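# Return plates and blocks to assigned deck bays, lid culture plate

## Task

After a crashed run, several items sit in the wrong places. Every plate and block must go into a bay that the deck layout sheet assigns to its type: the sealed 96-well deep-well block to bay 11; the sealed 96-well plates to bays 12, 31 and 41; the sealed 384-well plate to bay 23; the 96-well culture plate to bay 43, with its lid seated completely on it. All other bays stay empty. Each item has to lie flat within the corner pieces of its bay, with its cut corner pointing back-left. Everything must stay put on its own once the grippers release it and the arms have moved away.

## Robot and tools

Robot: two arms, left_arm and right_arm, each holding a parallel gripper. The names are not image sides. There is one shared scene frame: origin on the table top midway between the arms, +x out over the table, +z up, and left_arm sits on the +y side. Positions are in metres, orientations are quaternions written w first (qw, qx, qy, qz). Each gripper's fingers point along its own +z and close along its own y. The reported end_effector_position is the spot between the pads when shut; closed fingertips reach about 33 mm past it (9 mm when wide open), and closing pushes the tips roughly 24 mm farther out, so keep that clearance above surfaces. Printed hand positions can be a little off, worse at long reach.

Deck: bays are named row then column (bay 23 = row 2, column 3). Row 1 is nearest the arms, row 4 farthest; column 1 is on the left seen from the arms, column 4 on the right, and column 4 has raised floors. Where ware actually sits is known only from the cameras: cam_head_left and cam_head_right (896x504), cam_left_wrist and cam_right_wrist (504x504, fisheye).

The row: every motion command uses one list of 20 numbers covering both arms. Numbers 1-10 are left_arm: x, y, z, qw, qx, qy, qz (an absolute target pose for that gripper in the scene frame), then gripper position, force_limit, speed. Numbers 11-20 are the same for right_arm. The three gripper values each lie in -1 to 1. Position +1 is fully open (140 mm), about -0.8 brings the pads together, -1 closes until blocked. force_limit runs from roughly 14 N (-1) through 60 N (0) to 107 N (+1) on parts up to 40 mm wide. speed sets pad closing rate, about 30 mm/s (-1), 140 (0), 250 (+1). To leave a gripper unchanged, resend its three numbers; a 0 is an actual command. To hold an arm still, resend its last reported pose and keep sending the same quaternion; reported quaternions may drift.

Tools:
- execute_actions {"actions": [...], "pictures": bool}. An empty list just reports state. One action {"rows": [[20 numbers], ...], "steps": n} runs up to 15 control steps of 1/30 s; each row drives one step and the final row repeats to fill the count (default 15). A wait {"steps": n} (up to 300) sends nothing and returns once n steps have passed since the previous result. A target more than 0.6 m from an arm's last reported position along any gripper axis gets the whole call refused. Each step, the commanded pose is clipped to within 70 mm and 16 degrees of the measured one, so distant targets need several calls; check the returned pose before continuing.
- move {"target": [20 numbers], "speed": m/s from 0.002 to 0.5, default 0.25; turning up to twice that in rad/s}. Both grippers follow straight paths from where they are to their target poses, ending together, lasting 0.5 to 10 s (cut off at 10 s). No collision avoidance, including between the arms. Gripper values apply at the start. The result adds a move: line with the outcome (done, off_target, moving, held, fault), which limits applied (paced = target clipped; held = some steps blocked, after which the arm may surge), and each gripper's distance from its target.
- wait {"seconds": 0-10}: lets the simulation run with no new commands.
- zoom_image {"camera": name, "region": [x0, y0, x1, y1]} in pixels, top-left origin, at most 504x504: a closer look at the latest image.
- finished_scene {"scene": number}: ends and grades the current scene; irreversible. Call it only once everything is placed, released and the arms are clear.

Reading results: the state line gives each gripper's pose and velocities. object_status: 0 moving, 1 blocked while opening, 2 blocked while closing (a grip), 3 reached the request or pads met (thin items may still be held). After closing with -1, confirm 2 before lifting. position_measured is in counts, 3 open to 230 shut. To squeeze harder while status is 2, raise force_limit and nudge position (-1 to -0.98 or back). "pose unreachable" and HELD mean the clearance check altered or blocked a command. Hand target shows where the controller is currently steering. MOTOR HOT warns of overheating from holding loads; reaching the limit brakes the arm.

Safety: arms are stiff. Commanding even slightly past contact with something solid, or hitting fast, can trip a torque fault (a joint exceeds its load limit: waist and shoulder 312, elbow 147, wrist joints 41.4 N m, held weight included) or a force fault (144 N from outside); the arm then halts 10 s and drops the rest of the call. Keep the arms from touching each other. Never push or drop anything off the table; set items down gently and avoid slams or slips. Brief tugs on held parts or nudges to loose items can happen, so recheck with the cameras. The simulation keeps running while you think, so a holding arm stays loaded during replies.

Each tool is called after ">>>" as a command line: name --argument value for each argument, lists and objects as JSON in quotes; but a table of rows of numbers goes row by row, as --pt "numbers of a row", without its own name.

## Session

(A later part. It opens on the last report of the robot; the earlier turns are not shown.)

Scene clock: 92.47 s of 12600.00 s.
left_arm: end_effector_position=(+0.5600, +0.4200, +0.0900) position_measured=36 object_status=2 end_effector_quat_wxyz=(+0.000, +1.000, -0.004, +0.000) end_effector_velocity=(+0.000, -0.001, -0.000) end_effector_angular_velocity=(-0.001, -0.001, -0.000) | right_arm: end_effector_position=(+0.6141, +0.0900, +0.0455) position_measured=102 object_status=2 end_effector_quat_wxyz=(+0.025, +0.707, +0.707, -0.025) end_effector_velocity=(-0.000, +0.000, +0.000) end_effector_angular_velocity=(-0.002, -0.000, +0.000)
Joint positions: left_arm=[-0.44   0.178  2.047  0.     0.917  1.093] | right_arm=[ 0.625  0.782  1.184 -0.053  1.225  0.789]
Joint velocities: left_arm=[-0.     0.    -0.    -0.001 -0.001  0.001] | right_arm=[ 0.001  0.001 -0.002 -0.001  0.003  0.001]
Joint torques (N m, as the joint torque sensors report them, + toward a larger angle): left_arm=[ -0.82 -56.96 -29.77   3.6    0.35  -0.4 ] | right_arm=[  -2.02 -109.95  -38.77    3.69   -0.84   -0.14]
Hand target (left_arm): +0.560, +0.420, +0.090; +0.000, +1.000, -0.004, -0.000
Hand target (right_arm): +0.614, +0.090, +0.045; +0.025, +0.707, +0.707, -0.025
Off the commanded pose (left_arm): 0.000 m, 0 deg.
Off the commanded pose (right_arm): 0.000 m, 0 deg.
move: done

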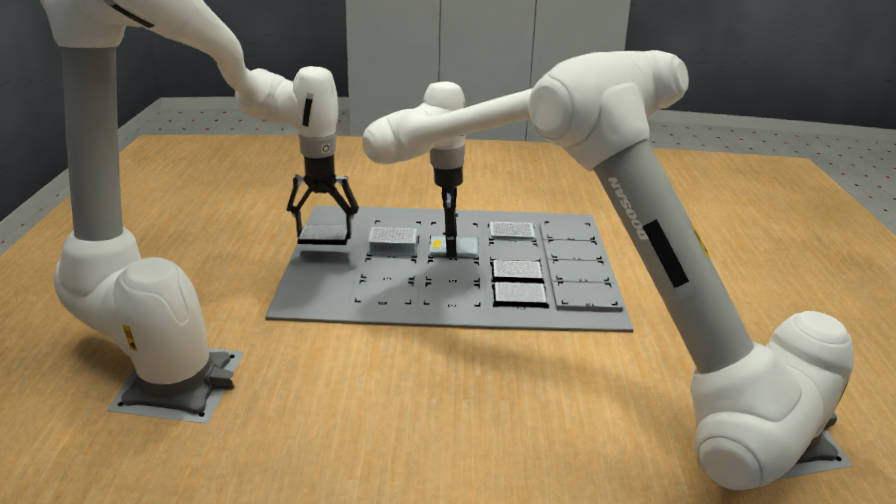

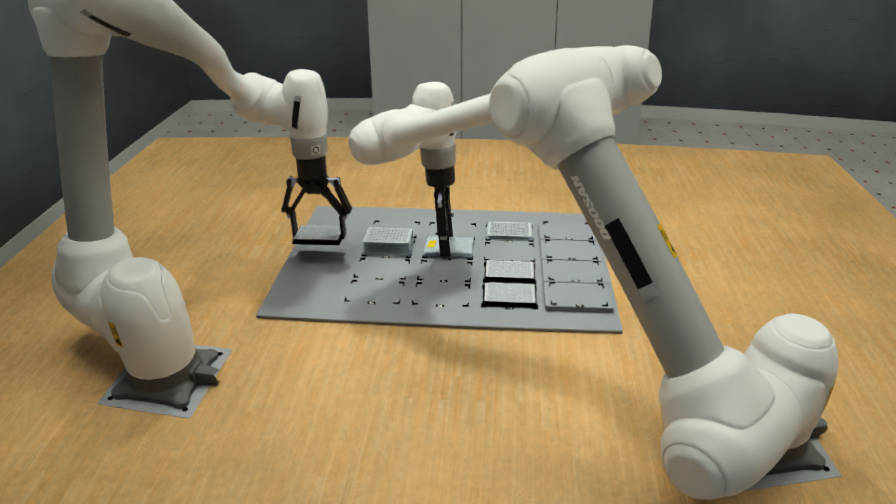

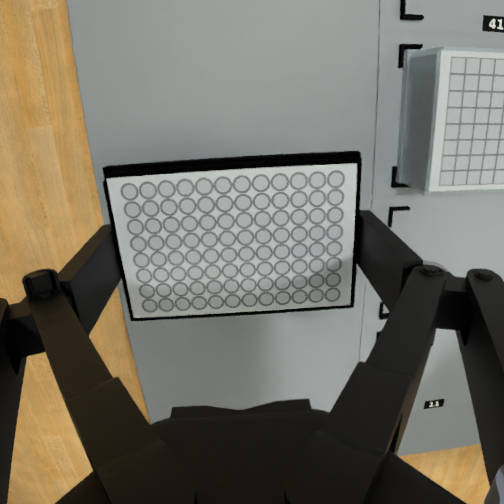

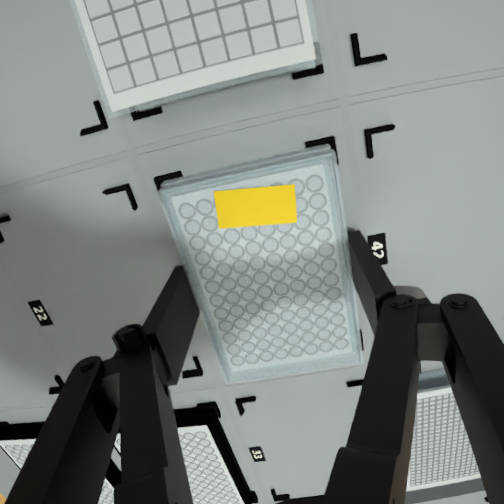

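Lid went over without shifting in the grip.

>>> move --target '[0.56,0.42,0.09,0,1,-0.004,0,-1,-0.3,-0.8,0.6138,0.090,0.0435,0.0247,0.7067,0.7067,-0.0247,-1,-0.6,-0.8]' --speed 0.004

>>> move --target '[0.56,0.42,0.09,0,1,-0.004,0,-1,-0.3,-0.8,0.6138,0.090,0.0435,0.0247,0.7067,0.7067,-0.0247,0.5,-0.6,-0.8]'

>>> move --target '[0.56,0.42,0.10,0,1,-0.004,0,-1,-0.3,-0.8,0.6138,0.080,0.09,0,0.7071,0.7071,0,0.5,-0.6,-0.8]' --speed 0.1

>>> move --target '[0.506,0.0815,0.10,0,1,-0.004,0,-1,-0.3,-0.8,0.5,-0.4,0.15,0,0.7071,0.7071,0,0.5,-0.6,-0.8]'

>>> move --target '[0.506,0.0815,0.039,0,1,-0.004,0,-1,-0.3,-0.8,0.5,-0.4,0.15,0,0.7071,0.7071,0,0.5,-0.6,-0.8]' --speed 0.06

>>> zoom_image --camera "cam_left_wrist" --region '[80,90,390,350]'

Scene clock: 103.80 s of 12600.00 s.
left_arm: end_effector_position=(+0.5600, +0.4200, +0.0900) position_measured=36 object_status=2 end_effector_quat_wxyz=(-0.000, +1.000, -0.004, +0.000) end_effector_velocity=(-0.000, +0.001, -0.000) end_effector_angular_velocity=(+0.001, +0.001, +0.001) | right_arm: end_effector_position=(+0.6138, +0.0900, +0.0436) position_measured=102 object_status=2 end_effector_quat_wxyz=(+0.025, +0.707, +0.707, -0.025) end_effector_velocity=(+0.000, -0.000, -0.000) end_effector_angular_velocity=(+0.000, -0.000, -0.000)
Joint positions: left_arm=[-0.44   0.178  2.047  0.     0.917  1.093] | right_arm=[ 0.625  0.783  1.186 -0.053  1.222  0.789]
Joint velocities: left_arm=[ 0.001  0.     0.    -0.     0.001 -0.   ] | right_arm=[-0.    -0.     0.001 -0.    -0.001  0.   ]
Joint torques (N m, as the joint torque sensors report them, + toward a larger angle): left_arm=[ -1.13 -55.54 -30.28   3.5    0.3   -0.32] | right_arm=[  0.78 -99.76 -34.13   4.46  -0.76   0.03]
Hand target (left_arm): +0.560, +0.420, +0.090; +0.000, +1.000, -0.004, -0.000
Hand target (right_arm): +0.614, +0.090, +0.044; +0.025, +0.707, +0.707, -0.025
Off the commanded pose (left_arm): 0.000 m, 0 deg.
Off the commanded pose (right_arm): 0.000 m, 0 deg.
After step 90, 7.60 s passed at rest.
move: done

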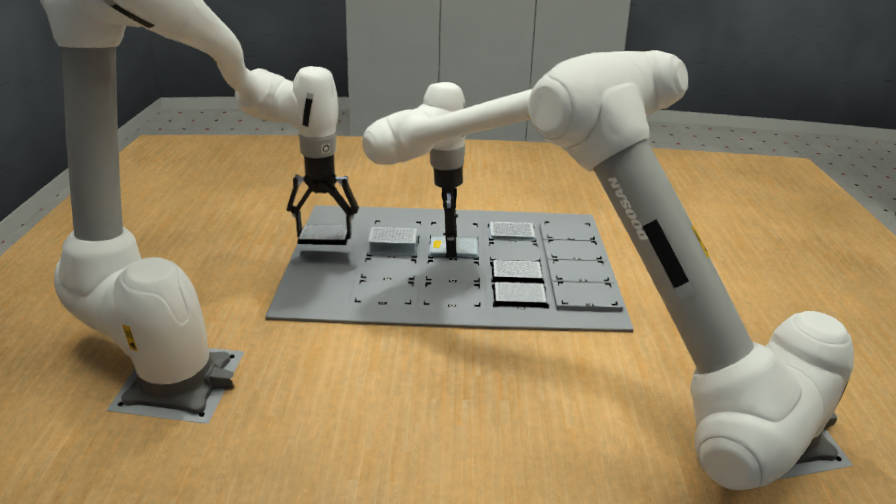

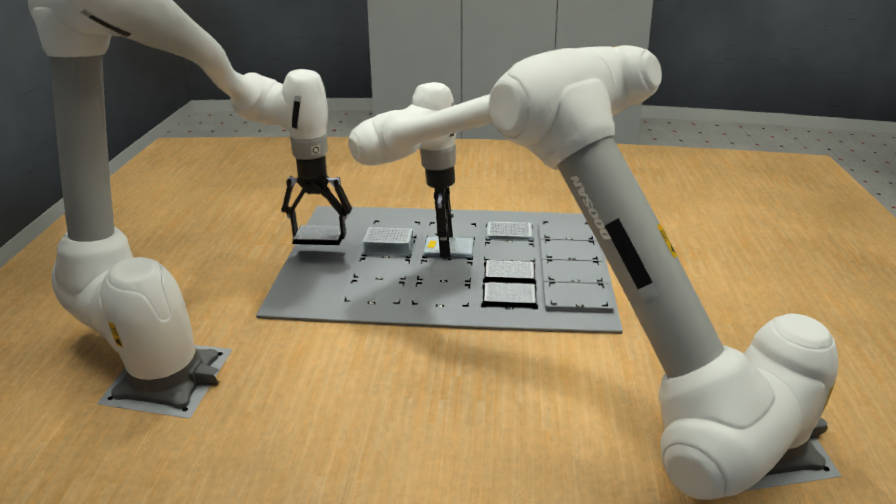

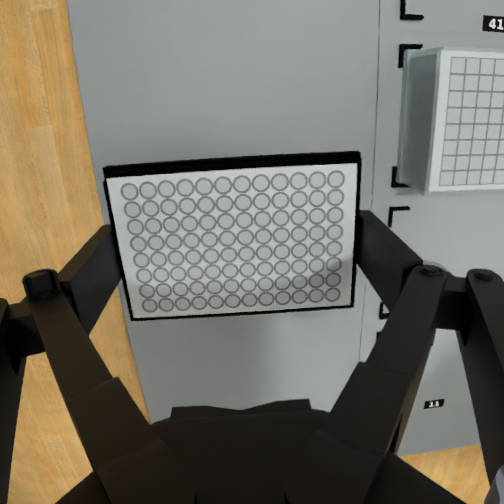

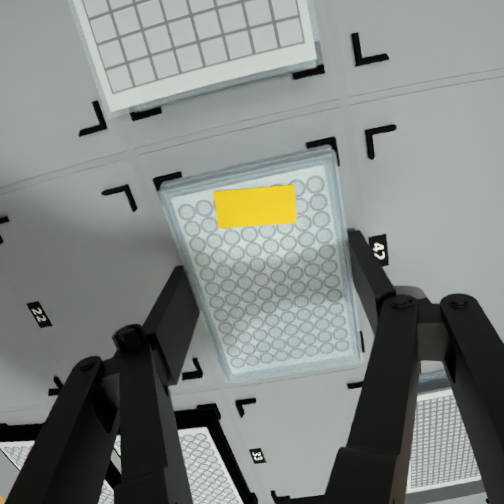

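Scene clock: 104.50 s of 12600.00 s.
left_arm: end_effector_position=(+0.5600, +0.4200, +0.0900) position_measured=36 object_status=2 end_effector_quat_wxyz=(-0.000, +1.000, -0.004, +0.000) end_effector_velocity=(-0.000, -0.000, +0.000) end_effector_angular_velocity=(+0.000, -0.000, -0.001) | right_arm: end_effector_position=(+0.6138, +0.0900, +0.0434) position_measured=66 object_status=3 end_effector_quat_wxyz=(+0.025, +0.707, +0.707, -0.025) end_effector_velocity=(+0.000, -0.000, +0.001) end_effector_angular_velocity=(+0.001, -0.001, -0.000)
Joint positions: left_arm=[-0.44   0.178  2.047  0.     0.917  1.093] | right_arm=[ 0.625  0.783  1.186 -0.053  1.222  0.789]
Joint velocities: left_arm=[-0.    -0.001 -0.     0.001  0.001 -0.   ] | right_arm=[-0.    -0.002  0.001 -0.    -0.     0.   ]
Joint torques (N m, as the joint torque sensors report them, + toward a larger angle): left_arm=[ -0.7  -55.87 -29.82   3.69   0.22  -0.41] | right_arm=[   2.4  -105.43  -39.04    4.06   -0.14    0.2 ]
Hand target (left_arm): +0.560, +0.420, +0.090; +0.000, +1.000, -0.004, -0.000
Hand target (right_arm): +0.614, +0.090, +0.043; +0.025, +0.707, +0.707, -0.025
Off the commanded pose (left_arm): 0.000 m, 0 deg.
Off the commanded pose (right_arm): 0.000 m, 0 deg.
move: done

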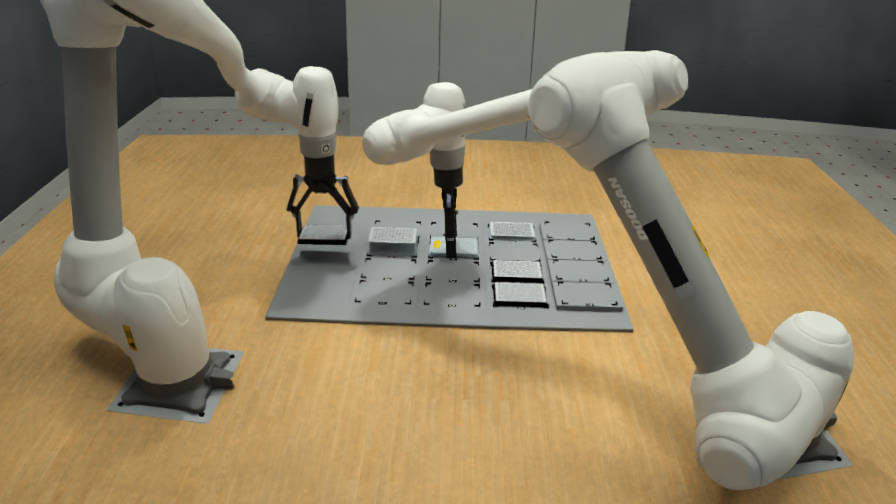

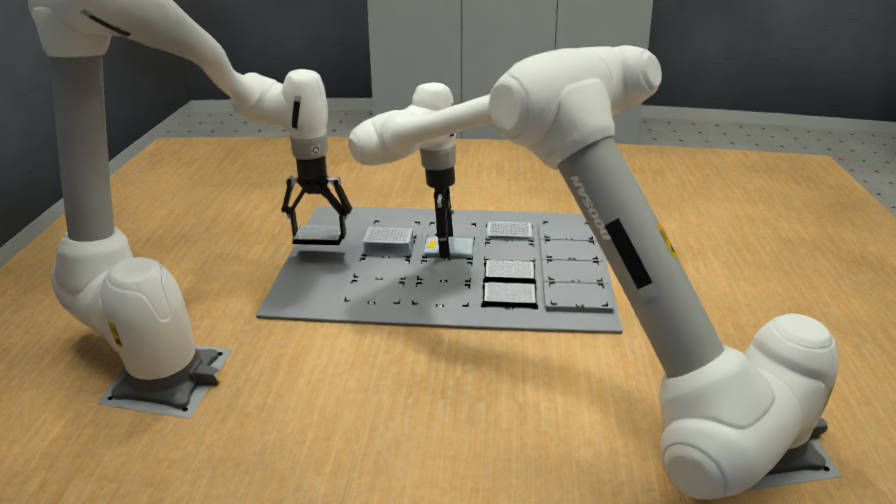

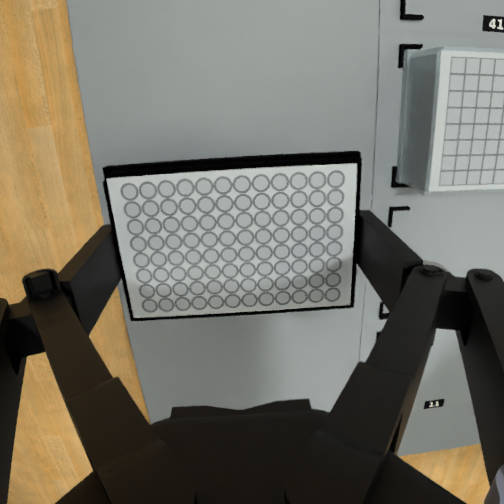

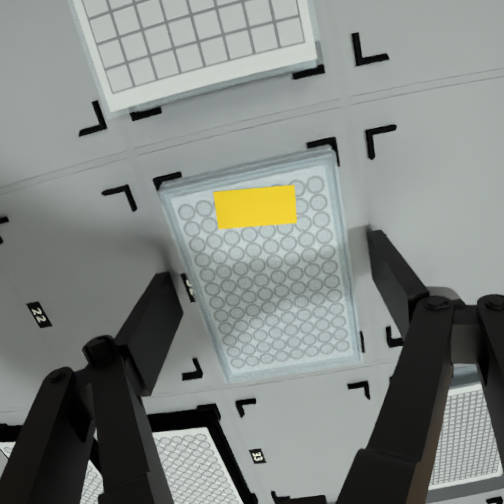

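Scene clock: 105.33 s of 12600.00 s.
left_arm: end_effector_position=(+0.5600, +0.4200, +0.1000) position_measured=36 object_status=2 end_effector_quat_wxyz=(-0.000, +1.000, -0.004, +0.000) end_effector_velocity=(+0.000, -0.001, +0.000) end_effector_angular_velocity=(-0.001, +0.000, +0.002) | right_arm: end_effector_position=(+0.6138, +0.0800, +0.0899) position_measured=66 object_status=3 end_effector_quat_wxyz=(+0.000, +0.707, +0.707, -0.000) end_effector_velocity=(+0.000, -0.000, +0.002) end_effector_angular_velocity=(+0.002, -0.000, -0.000)
Joint positions: left_arm=[-0.44   0.167  2.038  0.     0.936  1.093] | right_arm=[ 0.6    0.715  1.218 -0.     1.208  0.744]
Joint velocities: left_arm=[-0.    -0.    -0.001 -0.002  0.    -0.001] | right_arm=[-0.001 -0.002  0.     0.002 -0.    -0.001]
Joint torques (N m, as the joint torque sensors report them, + toward a larger angle): left_arm=[ -1.12 -55.33 -30.89   3.72   0.37  -0.26] | right_arm=[   2.79 -109.08  -40.85    4.45   -0.34   -0.66]
Hand target (left_arm): +0.560, +0.420, +0.100; -0.000, +1.000, -0.004, +0.000
Hand target (right_arm): +0.614, +0.080, +0.090; -0.000, +0.707, +0.707, -0.000
Off the commanded pose (left_arm): 0.000 m, 0 deg.
Off the commanded pose (right_arm): 0.000 m, 0 deg.
move: done

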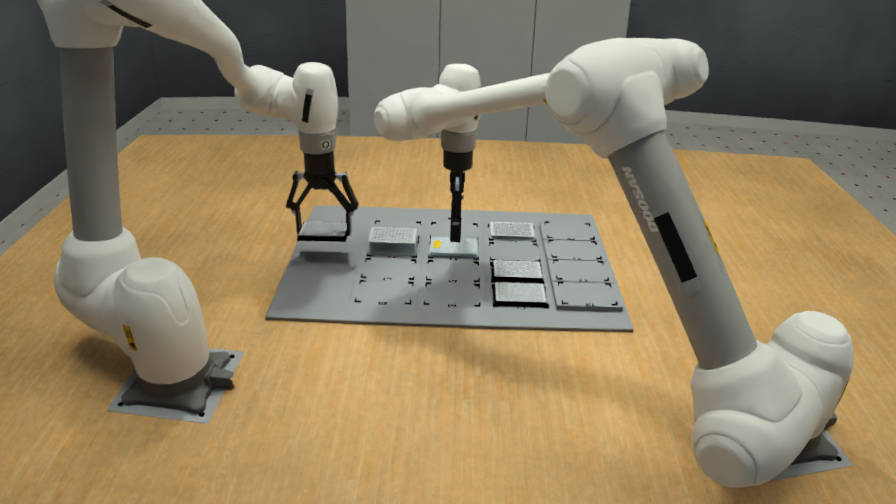

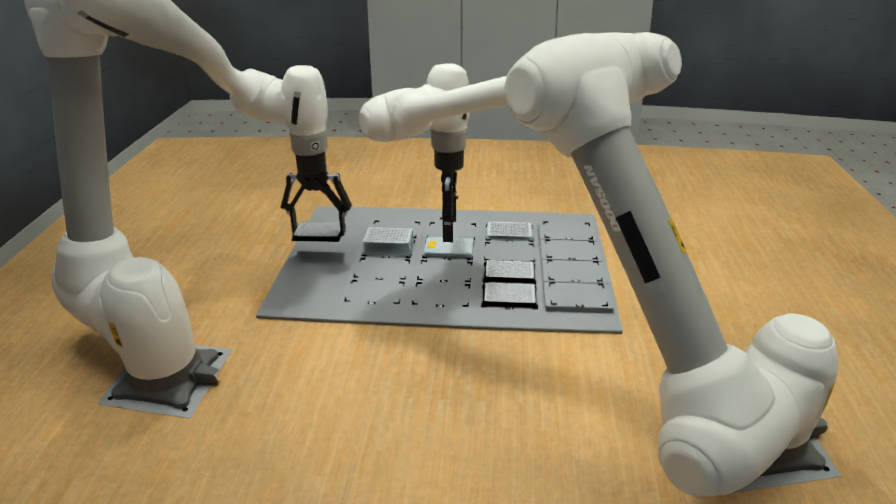

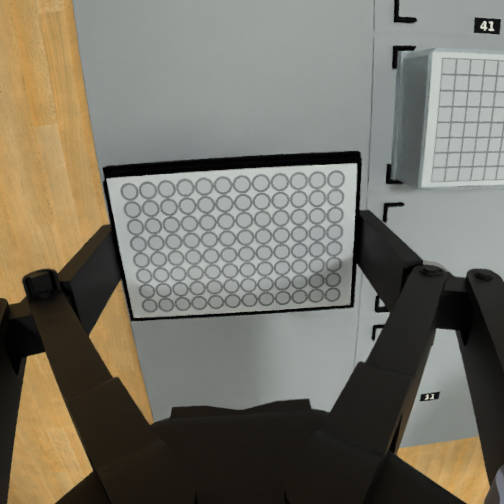

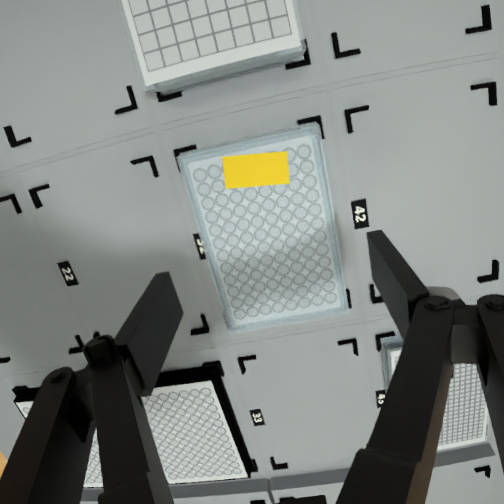

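Scene clock: 107.80 s of 12600.00 s.
left_arm: end_effector_position=(+0.5058, +0.0812, +0.1002) position_measured=36 object_status=2 end_effector_quat_wxyz=(+0.001, +1.000, -0.004, -0.000) end_effector_velocity=(+0.000, -0.000, -0.000) end_effector_angular_velocity=(+0.001, -0.001, -0.002) | right_arm: end_effector_position=(+0.5006, -0.4002, +0.1504) position_measured=66 object_status=3 end_effector_quat_wxyz=(-0.000, +0.707, +0.707, -0.000) end_effector_velocity=(+0.000, -0.001, -0.000) end_effector_angular_velocity=(+0.000, +0.000, -0.000)
Joint positions: left_arm=[-0.9    0.406  1.709 -0.001  1.026  0.634] | right_arm=[ 0.104  0.147  1.954 -0.     1.041  0.248]
Joint velocities: left_arm=[-0.001  0.001 -0.001  0.001 -0.     0.   ] | right_arm=[-0.002 -0.     0.     0.     0.    -0.002]
Joint torques (N m, as the joint torque sensors report them, + toward a larger angle): left_arm=[ -1.12 -81.2  -32.78   3.89   0.44  -0.26] | right_arm=[  1.82 -51.03 -35.93   4.27  -0.04  -0.32]
Hand target (left_arm): +0.506, +0.081, +0.100; +0.001, +1.000, -0.004, -0.000
Hand target (right_arm): +0.501, -0.400, +0.150; -0.000, +0.707, +0.707, -0.000
Off the commanded pose (left_arm): 0.000 m, 0 deg.
Off the commanded pose (right_arm): 0.001 m, 0 deg.
move: done

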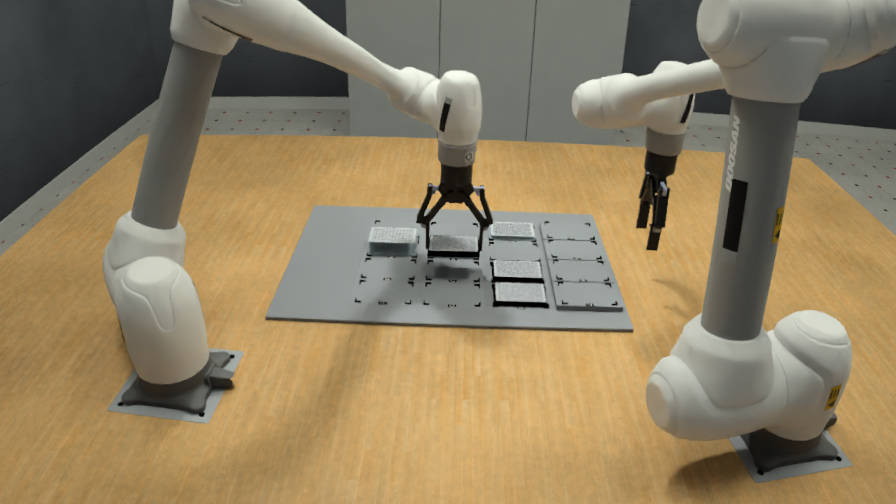

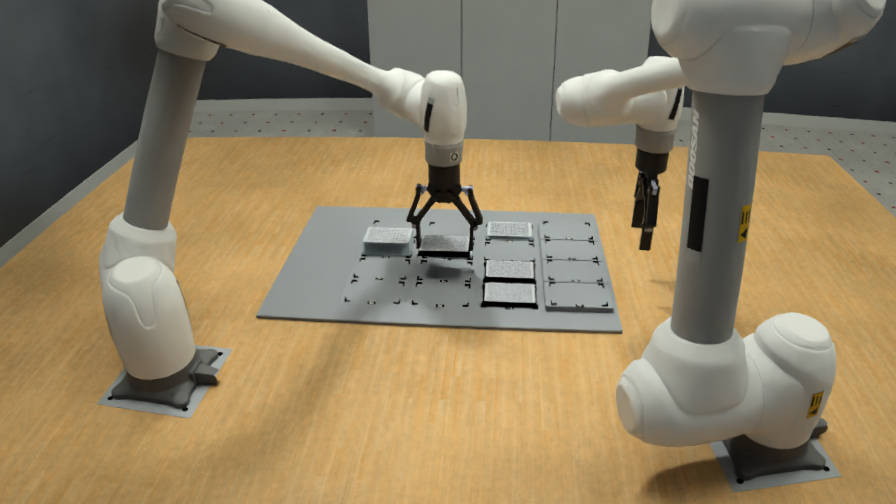

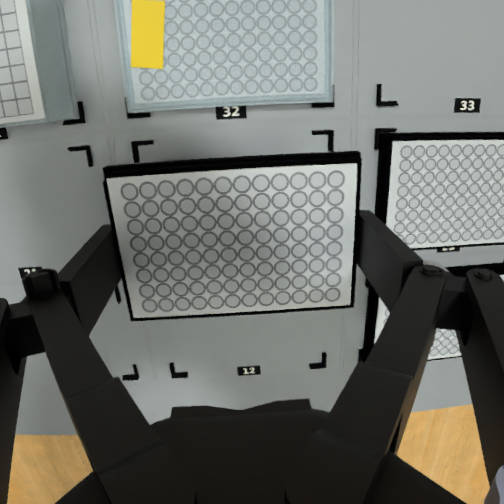

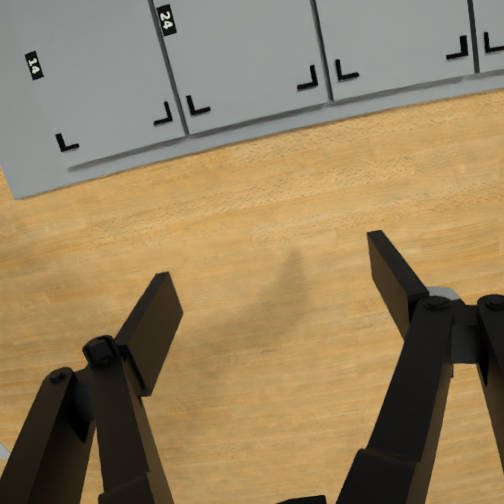

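Scene clock: 109.17 s of 12600.00 s.
left_arm: end_effector_position=(+0.5060, +0.0814, +0.0390) position_measured=36 object_status=2 end_effector_quat_wxyz=(+0.000, +1.000, -0.004, -0.000) end_effector_velocity=(-0.000, -0.000, -0.000) end_effector_angular_velocity=(-0.000, +0.000, +0.000) | right_arm: end_effector_position=(+0.5000, -0.4000, +0.1500) position_measured=66 object_status=3 end_effector_quat_wxyz=(-0.000, +0.707, +0.707, +0.000) end_effector_velocity=(+0.000, +0.000, +0.002) end_effector_angular_velocity=(+0.001, -0.002, +0.000)
Joint positions: left_arm=[-0.9    0.462  1.753 -0.     0.926  0.634] | right_arm=[0.104 0.147 1.956 0.    1.039 0.249]
Joint velocities: left_arm=[-0.     0.001 -0.    -0.    -0.001 -0.   ] | right_arm=[ 0.    -0.002 -0.001  0.     0.    -0.   ]
Joint torques (N m, as the joint torque sensors report them, + toward a larger angle): left_arm=[ -1.35 -85.   -30.75   3.69   0.35  -0.28] | right_arm=[  2.34 -49.86 -36.02   3.3    0.22  -0.26]
Hand target (left_arm): +0.506, +0.081, +0.039; +0.000, +1.000, -0.004, -0.000
Hand target (right_arm): +0.500, -0.400, +0.150; -0.000, +0.707, +0.707, +0.000
Off the commanded pose (left_arm): 0.000 m, 0 deg.
Off the commanded pose (right_arm): 0.000 m, 0 deg.
move: done

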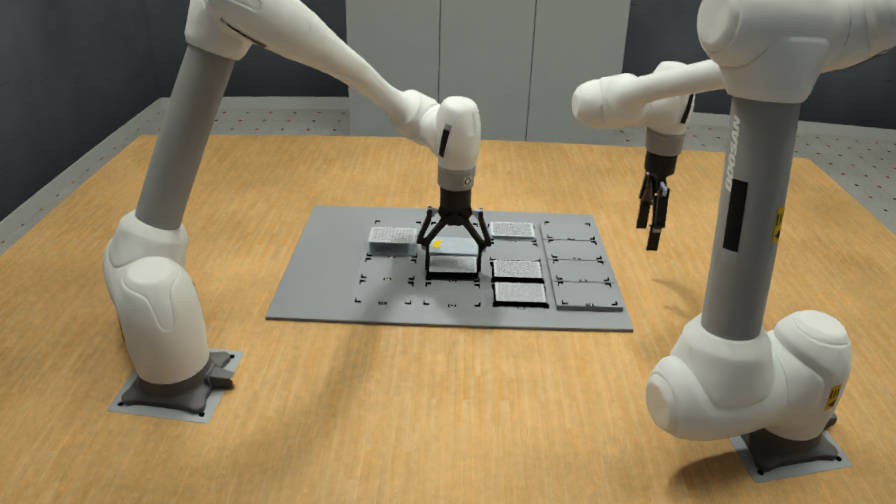

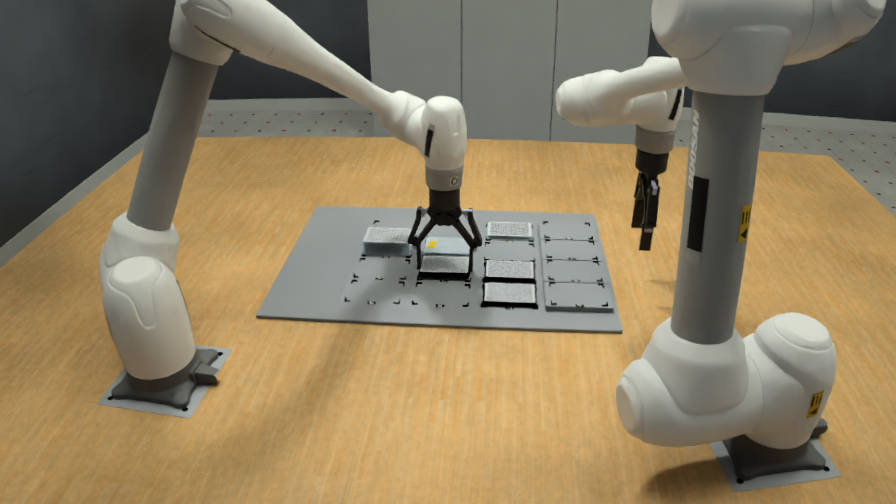

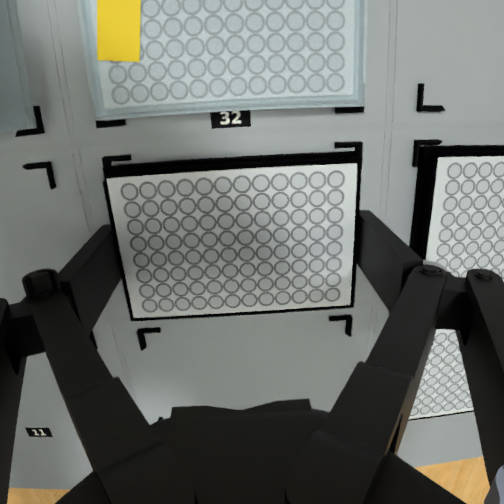

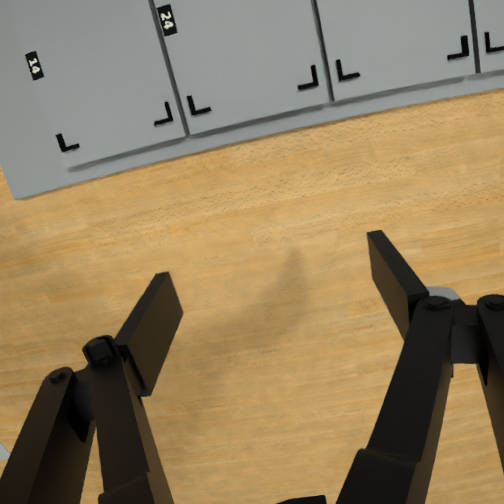

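Region (80, 90, 390, 350) of cam_left_wrist's 504x504 image, scaled by 1.626, with more detail than that image has; it fills the top 423 rows of this view, and the rest is white.

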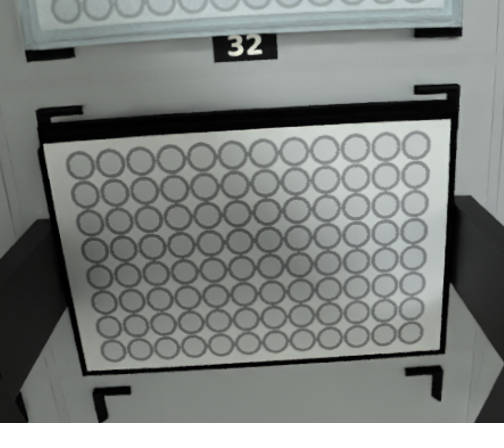

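>>> move --target '[0.5068,0.0815,0.035,0,1,-0.004,0,-1,-0.3,-0.8,0.5,-0.4,0.15,0,0.7071,0.7071,0,0.5,-0.6,-0.8]' --speed 0.006

>>> zoom_image --camera "cam_left_wrist" --region '[80,90,390,350]'

Scene clock: 114.57 s of 12600.00 s.
left_arm: end_effector_position=(+0.5068, +0.0815, +0.0350) position_measured=36 object_status=2 end_effector_quat_wxyz=(+0.000, +1.000, -0.004, -0.000) end_effector_velocity=(-0.001, +0.001, -0.001) end_effector_angular_velocity=(+0.003, +0.002, -0.001) | right_arm: end_effector_position=(+0.5000, -0.4000, +0.1500) position_measured=66 object_status=3 end_effector_quat_wxyz=(-0.000, +0.707, +0.707, +0.000) end_effector_velocity=(-0.001, +0.000, -0.000) end_effector_angular_velocity=(-0.001, +0.001, +0.002)
Joint positions: left_arm=[-0.899  0.467  1.755 -0.     0.92   0.634] | right_arm=[0.104 0.147 1.956 0.    1.039 0.249]
Joint velocities: left_arm=[-0.     0.001  0.001  0.     0.001  0.   ] | right_arm=[ 0.001  0.     0.001 -0.001  0.    -0.   ]
Joint torques (N m, as the joint torque sensors report them, + toward a larger angle): left_arm=[ -0.93 -85.7  -30.12   3.68   0.38  -0.23] | right_arm=[  4.37 -47.81 -35.73   3.85  -0.42  -0.36]
Hand target (left_arm): +0.507, +0.081, +0.035; +0.000, +1.000, -0.004, -0.000
Hand target (right_arm): +0.500, -0.400, +0.150; -0.000, +0.707, +0.707, +0.000
Off the commanded pose (left_arm): 0.000 m, 0 deg.
Off the commanded pose (right_arm): 0.000 m, 0 deg.
After step 90, 1.50 s passed at rest.
move: done

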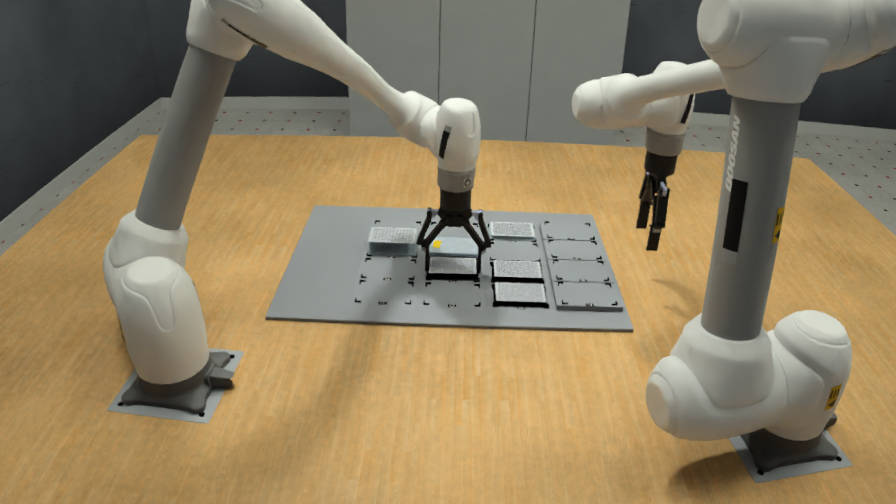

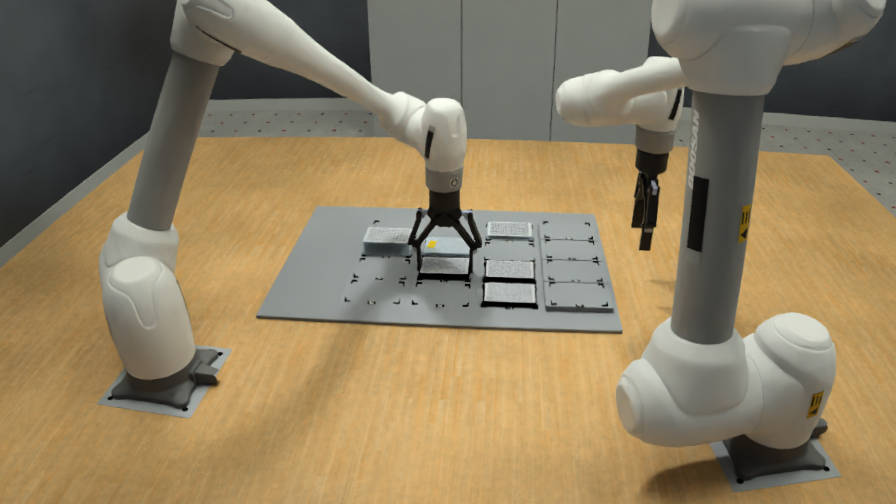

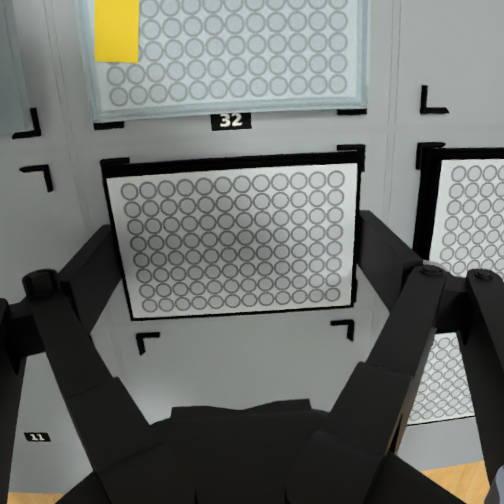

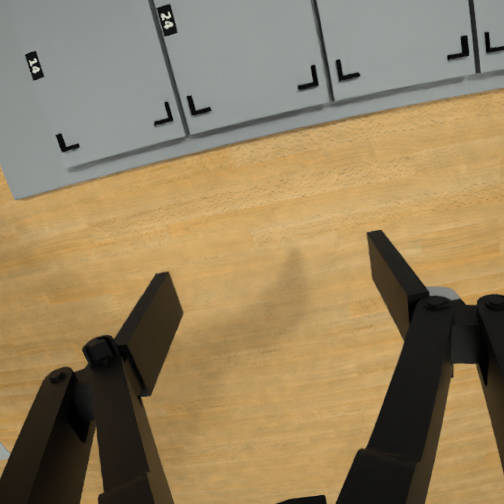

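Region (80, 90, 390, 350) of cam_left_wrist's 504x504 image, scaled by 1.626, with more detail than that image has; it fills the top 423 rows of this view, and the rest is white.

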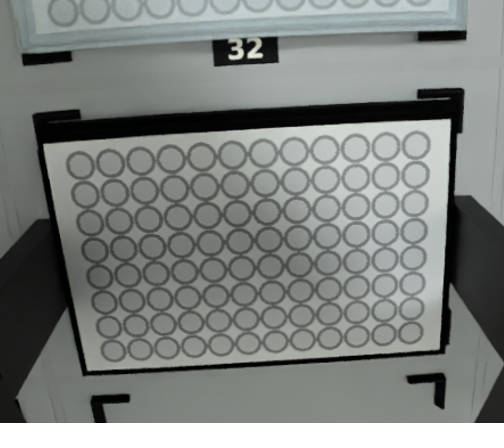

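>>> move --target '[0.5065,0.0810,0.0315,0,1,-0.004,0,-1,-0.3,-0.8,0.5,-0.4,0.15,0,0.7071,0.7071,0,0.5,-0.6,-0.8]' --speed 0.005

>>> zoom_image --camera "cam_left_wrist" --region '[80,90,390,350]'

Scene clock: 118.97 s of 12600.00 s.
left_arm: end_effector_position=(+0.5065, +0.0810, +0.0315) position_measured=36 object_status=2 end_effector_quat_wxyz=(+0.000, +1.000, -0.004, +0.000) end_effector_velocity=(-0.000, +0.000, -0.001) end_effector_angular_velocity=(+0.000, +0.001, -0.000) | right_arm: end_effector_position=(+0.5000, -0.4000, +0.1500) position_measured=66 object_status=3 end_effector_quat_wxyz=(-0.000, +0.707, +0.707, +0.000) end_effector_velocity=(-0.000, +0.001, +0.000) end_effector_angular_velocity=(-0.000, -0.000, +0.001)
Joint positions: left_arm=[-0.899  0.471  1.756  0.     0.915  0.634] | right_arm=[0.104 0.147 1.956 0.    1.039 0.249]
Joint velocities: left_arm=[-0.     0.001  0.001 -0.    -0.001  0.   ] | right_arm=[ 0.001 -0.    -0.    -0.     0.     0.   ]
Joint torques (N m, as the joint torque sensors report them, + toward a larger angle): left_arm=[ -2.58 -81.2  -27.46   3.13  -0.33  -0.46] | right_arm=[  3.96 -50.1  -37.39   3.82  -0.33  -0.07]
Hand target (left_arm): +0.507, +0.081, +0.031; +0.000, +1.000, -0.004, -0.000
Hand target (right_arm): +0.500, -0.400, +0.150; -0.000, +0.707, +0.707, +0.000
Off the commanded pose (left_arm): 0.000 m, 0 deg.
Off the commanded pose (right_arm): 0.000 m, 0 deg.
After step 90, 0.47 s passed at rest.
move: done

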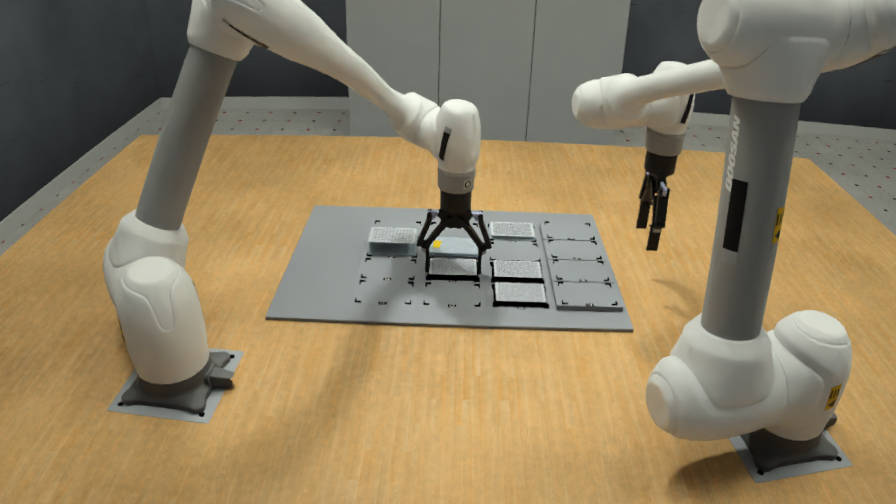

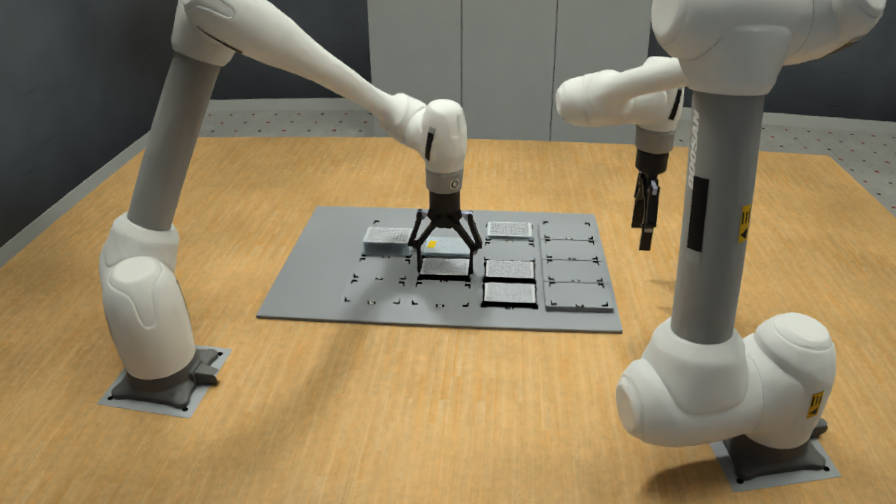

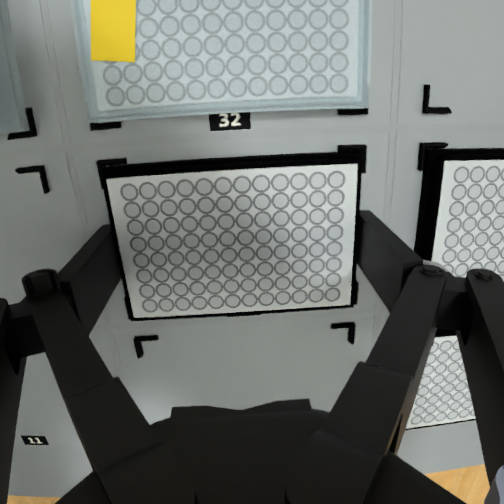

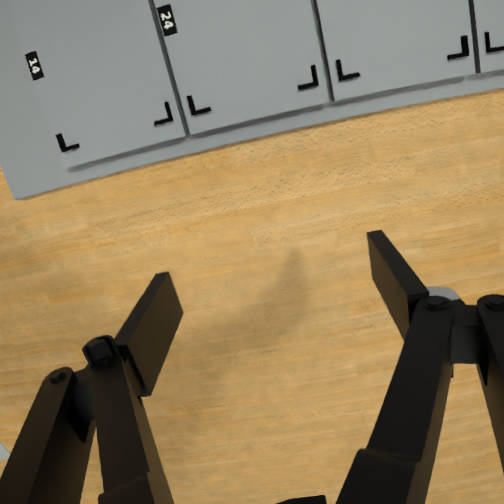

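Region (80, 90, 390, 350) of cam_left_wrist's 504x504 image, scaled by 1.626, with more detail than that image has; it fills the top 423 rows of this view, and the rest is white.

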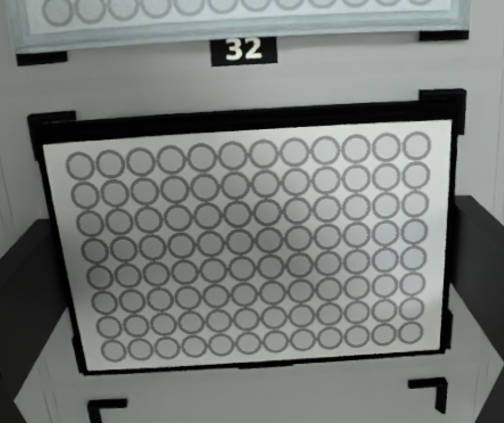

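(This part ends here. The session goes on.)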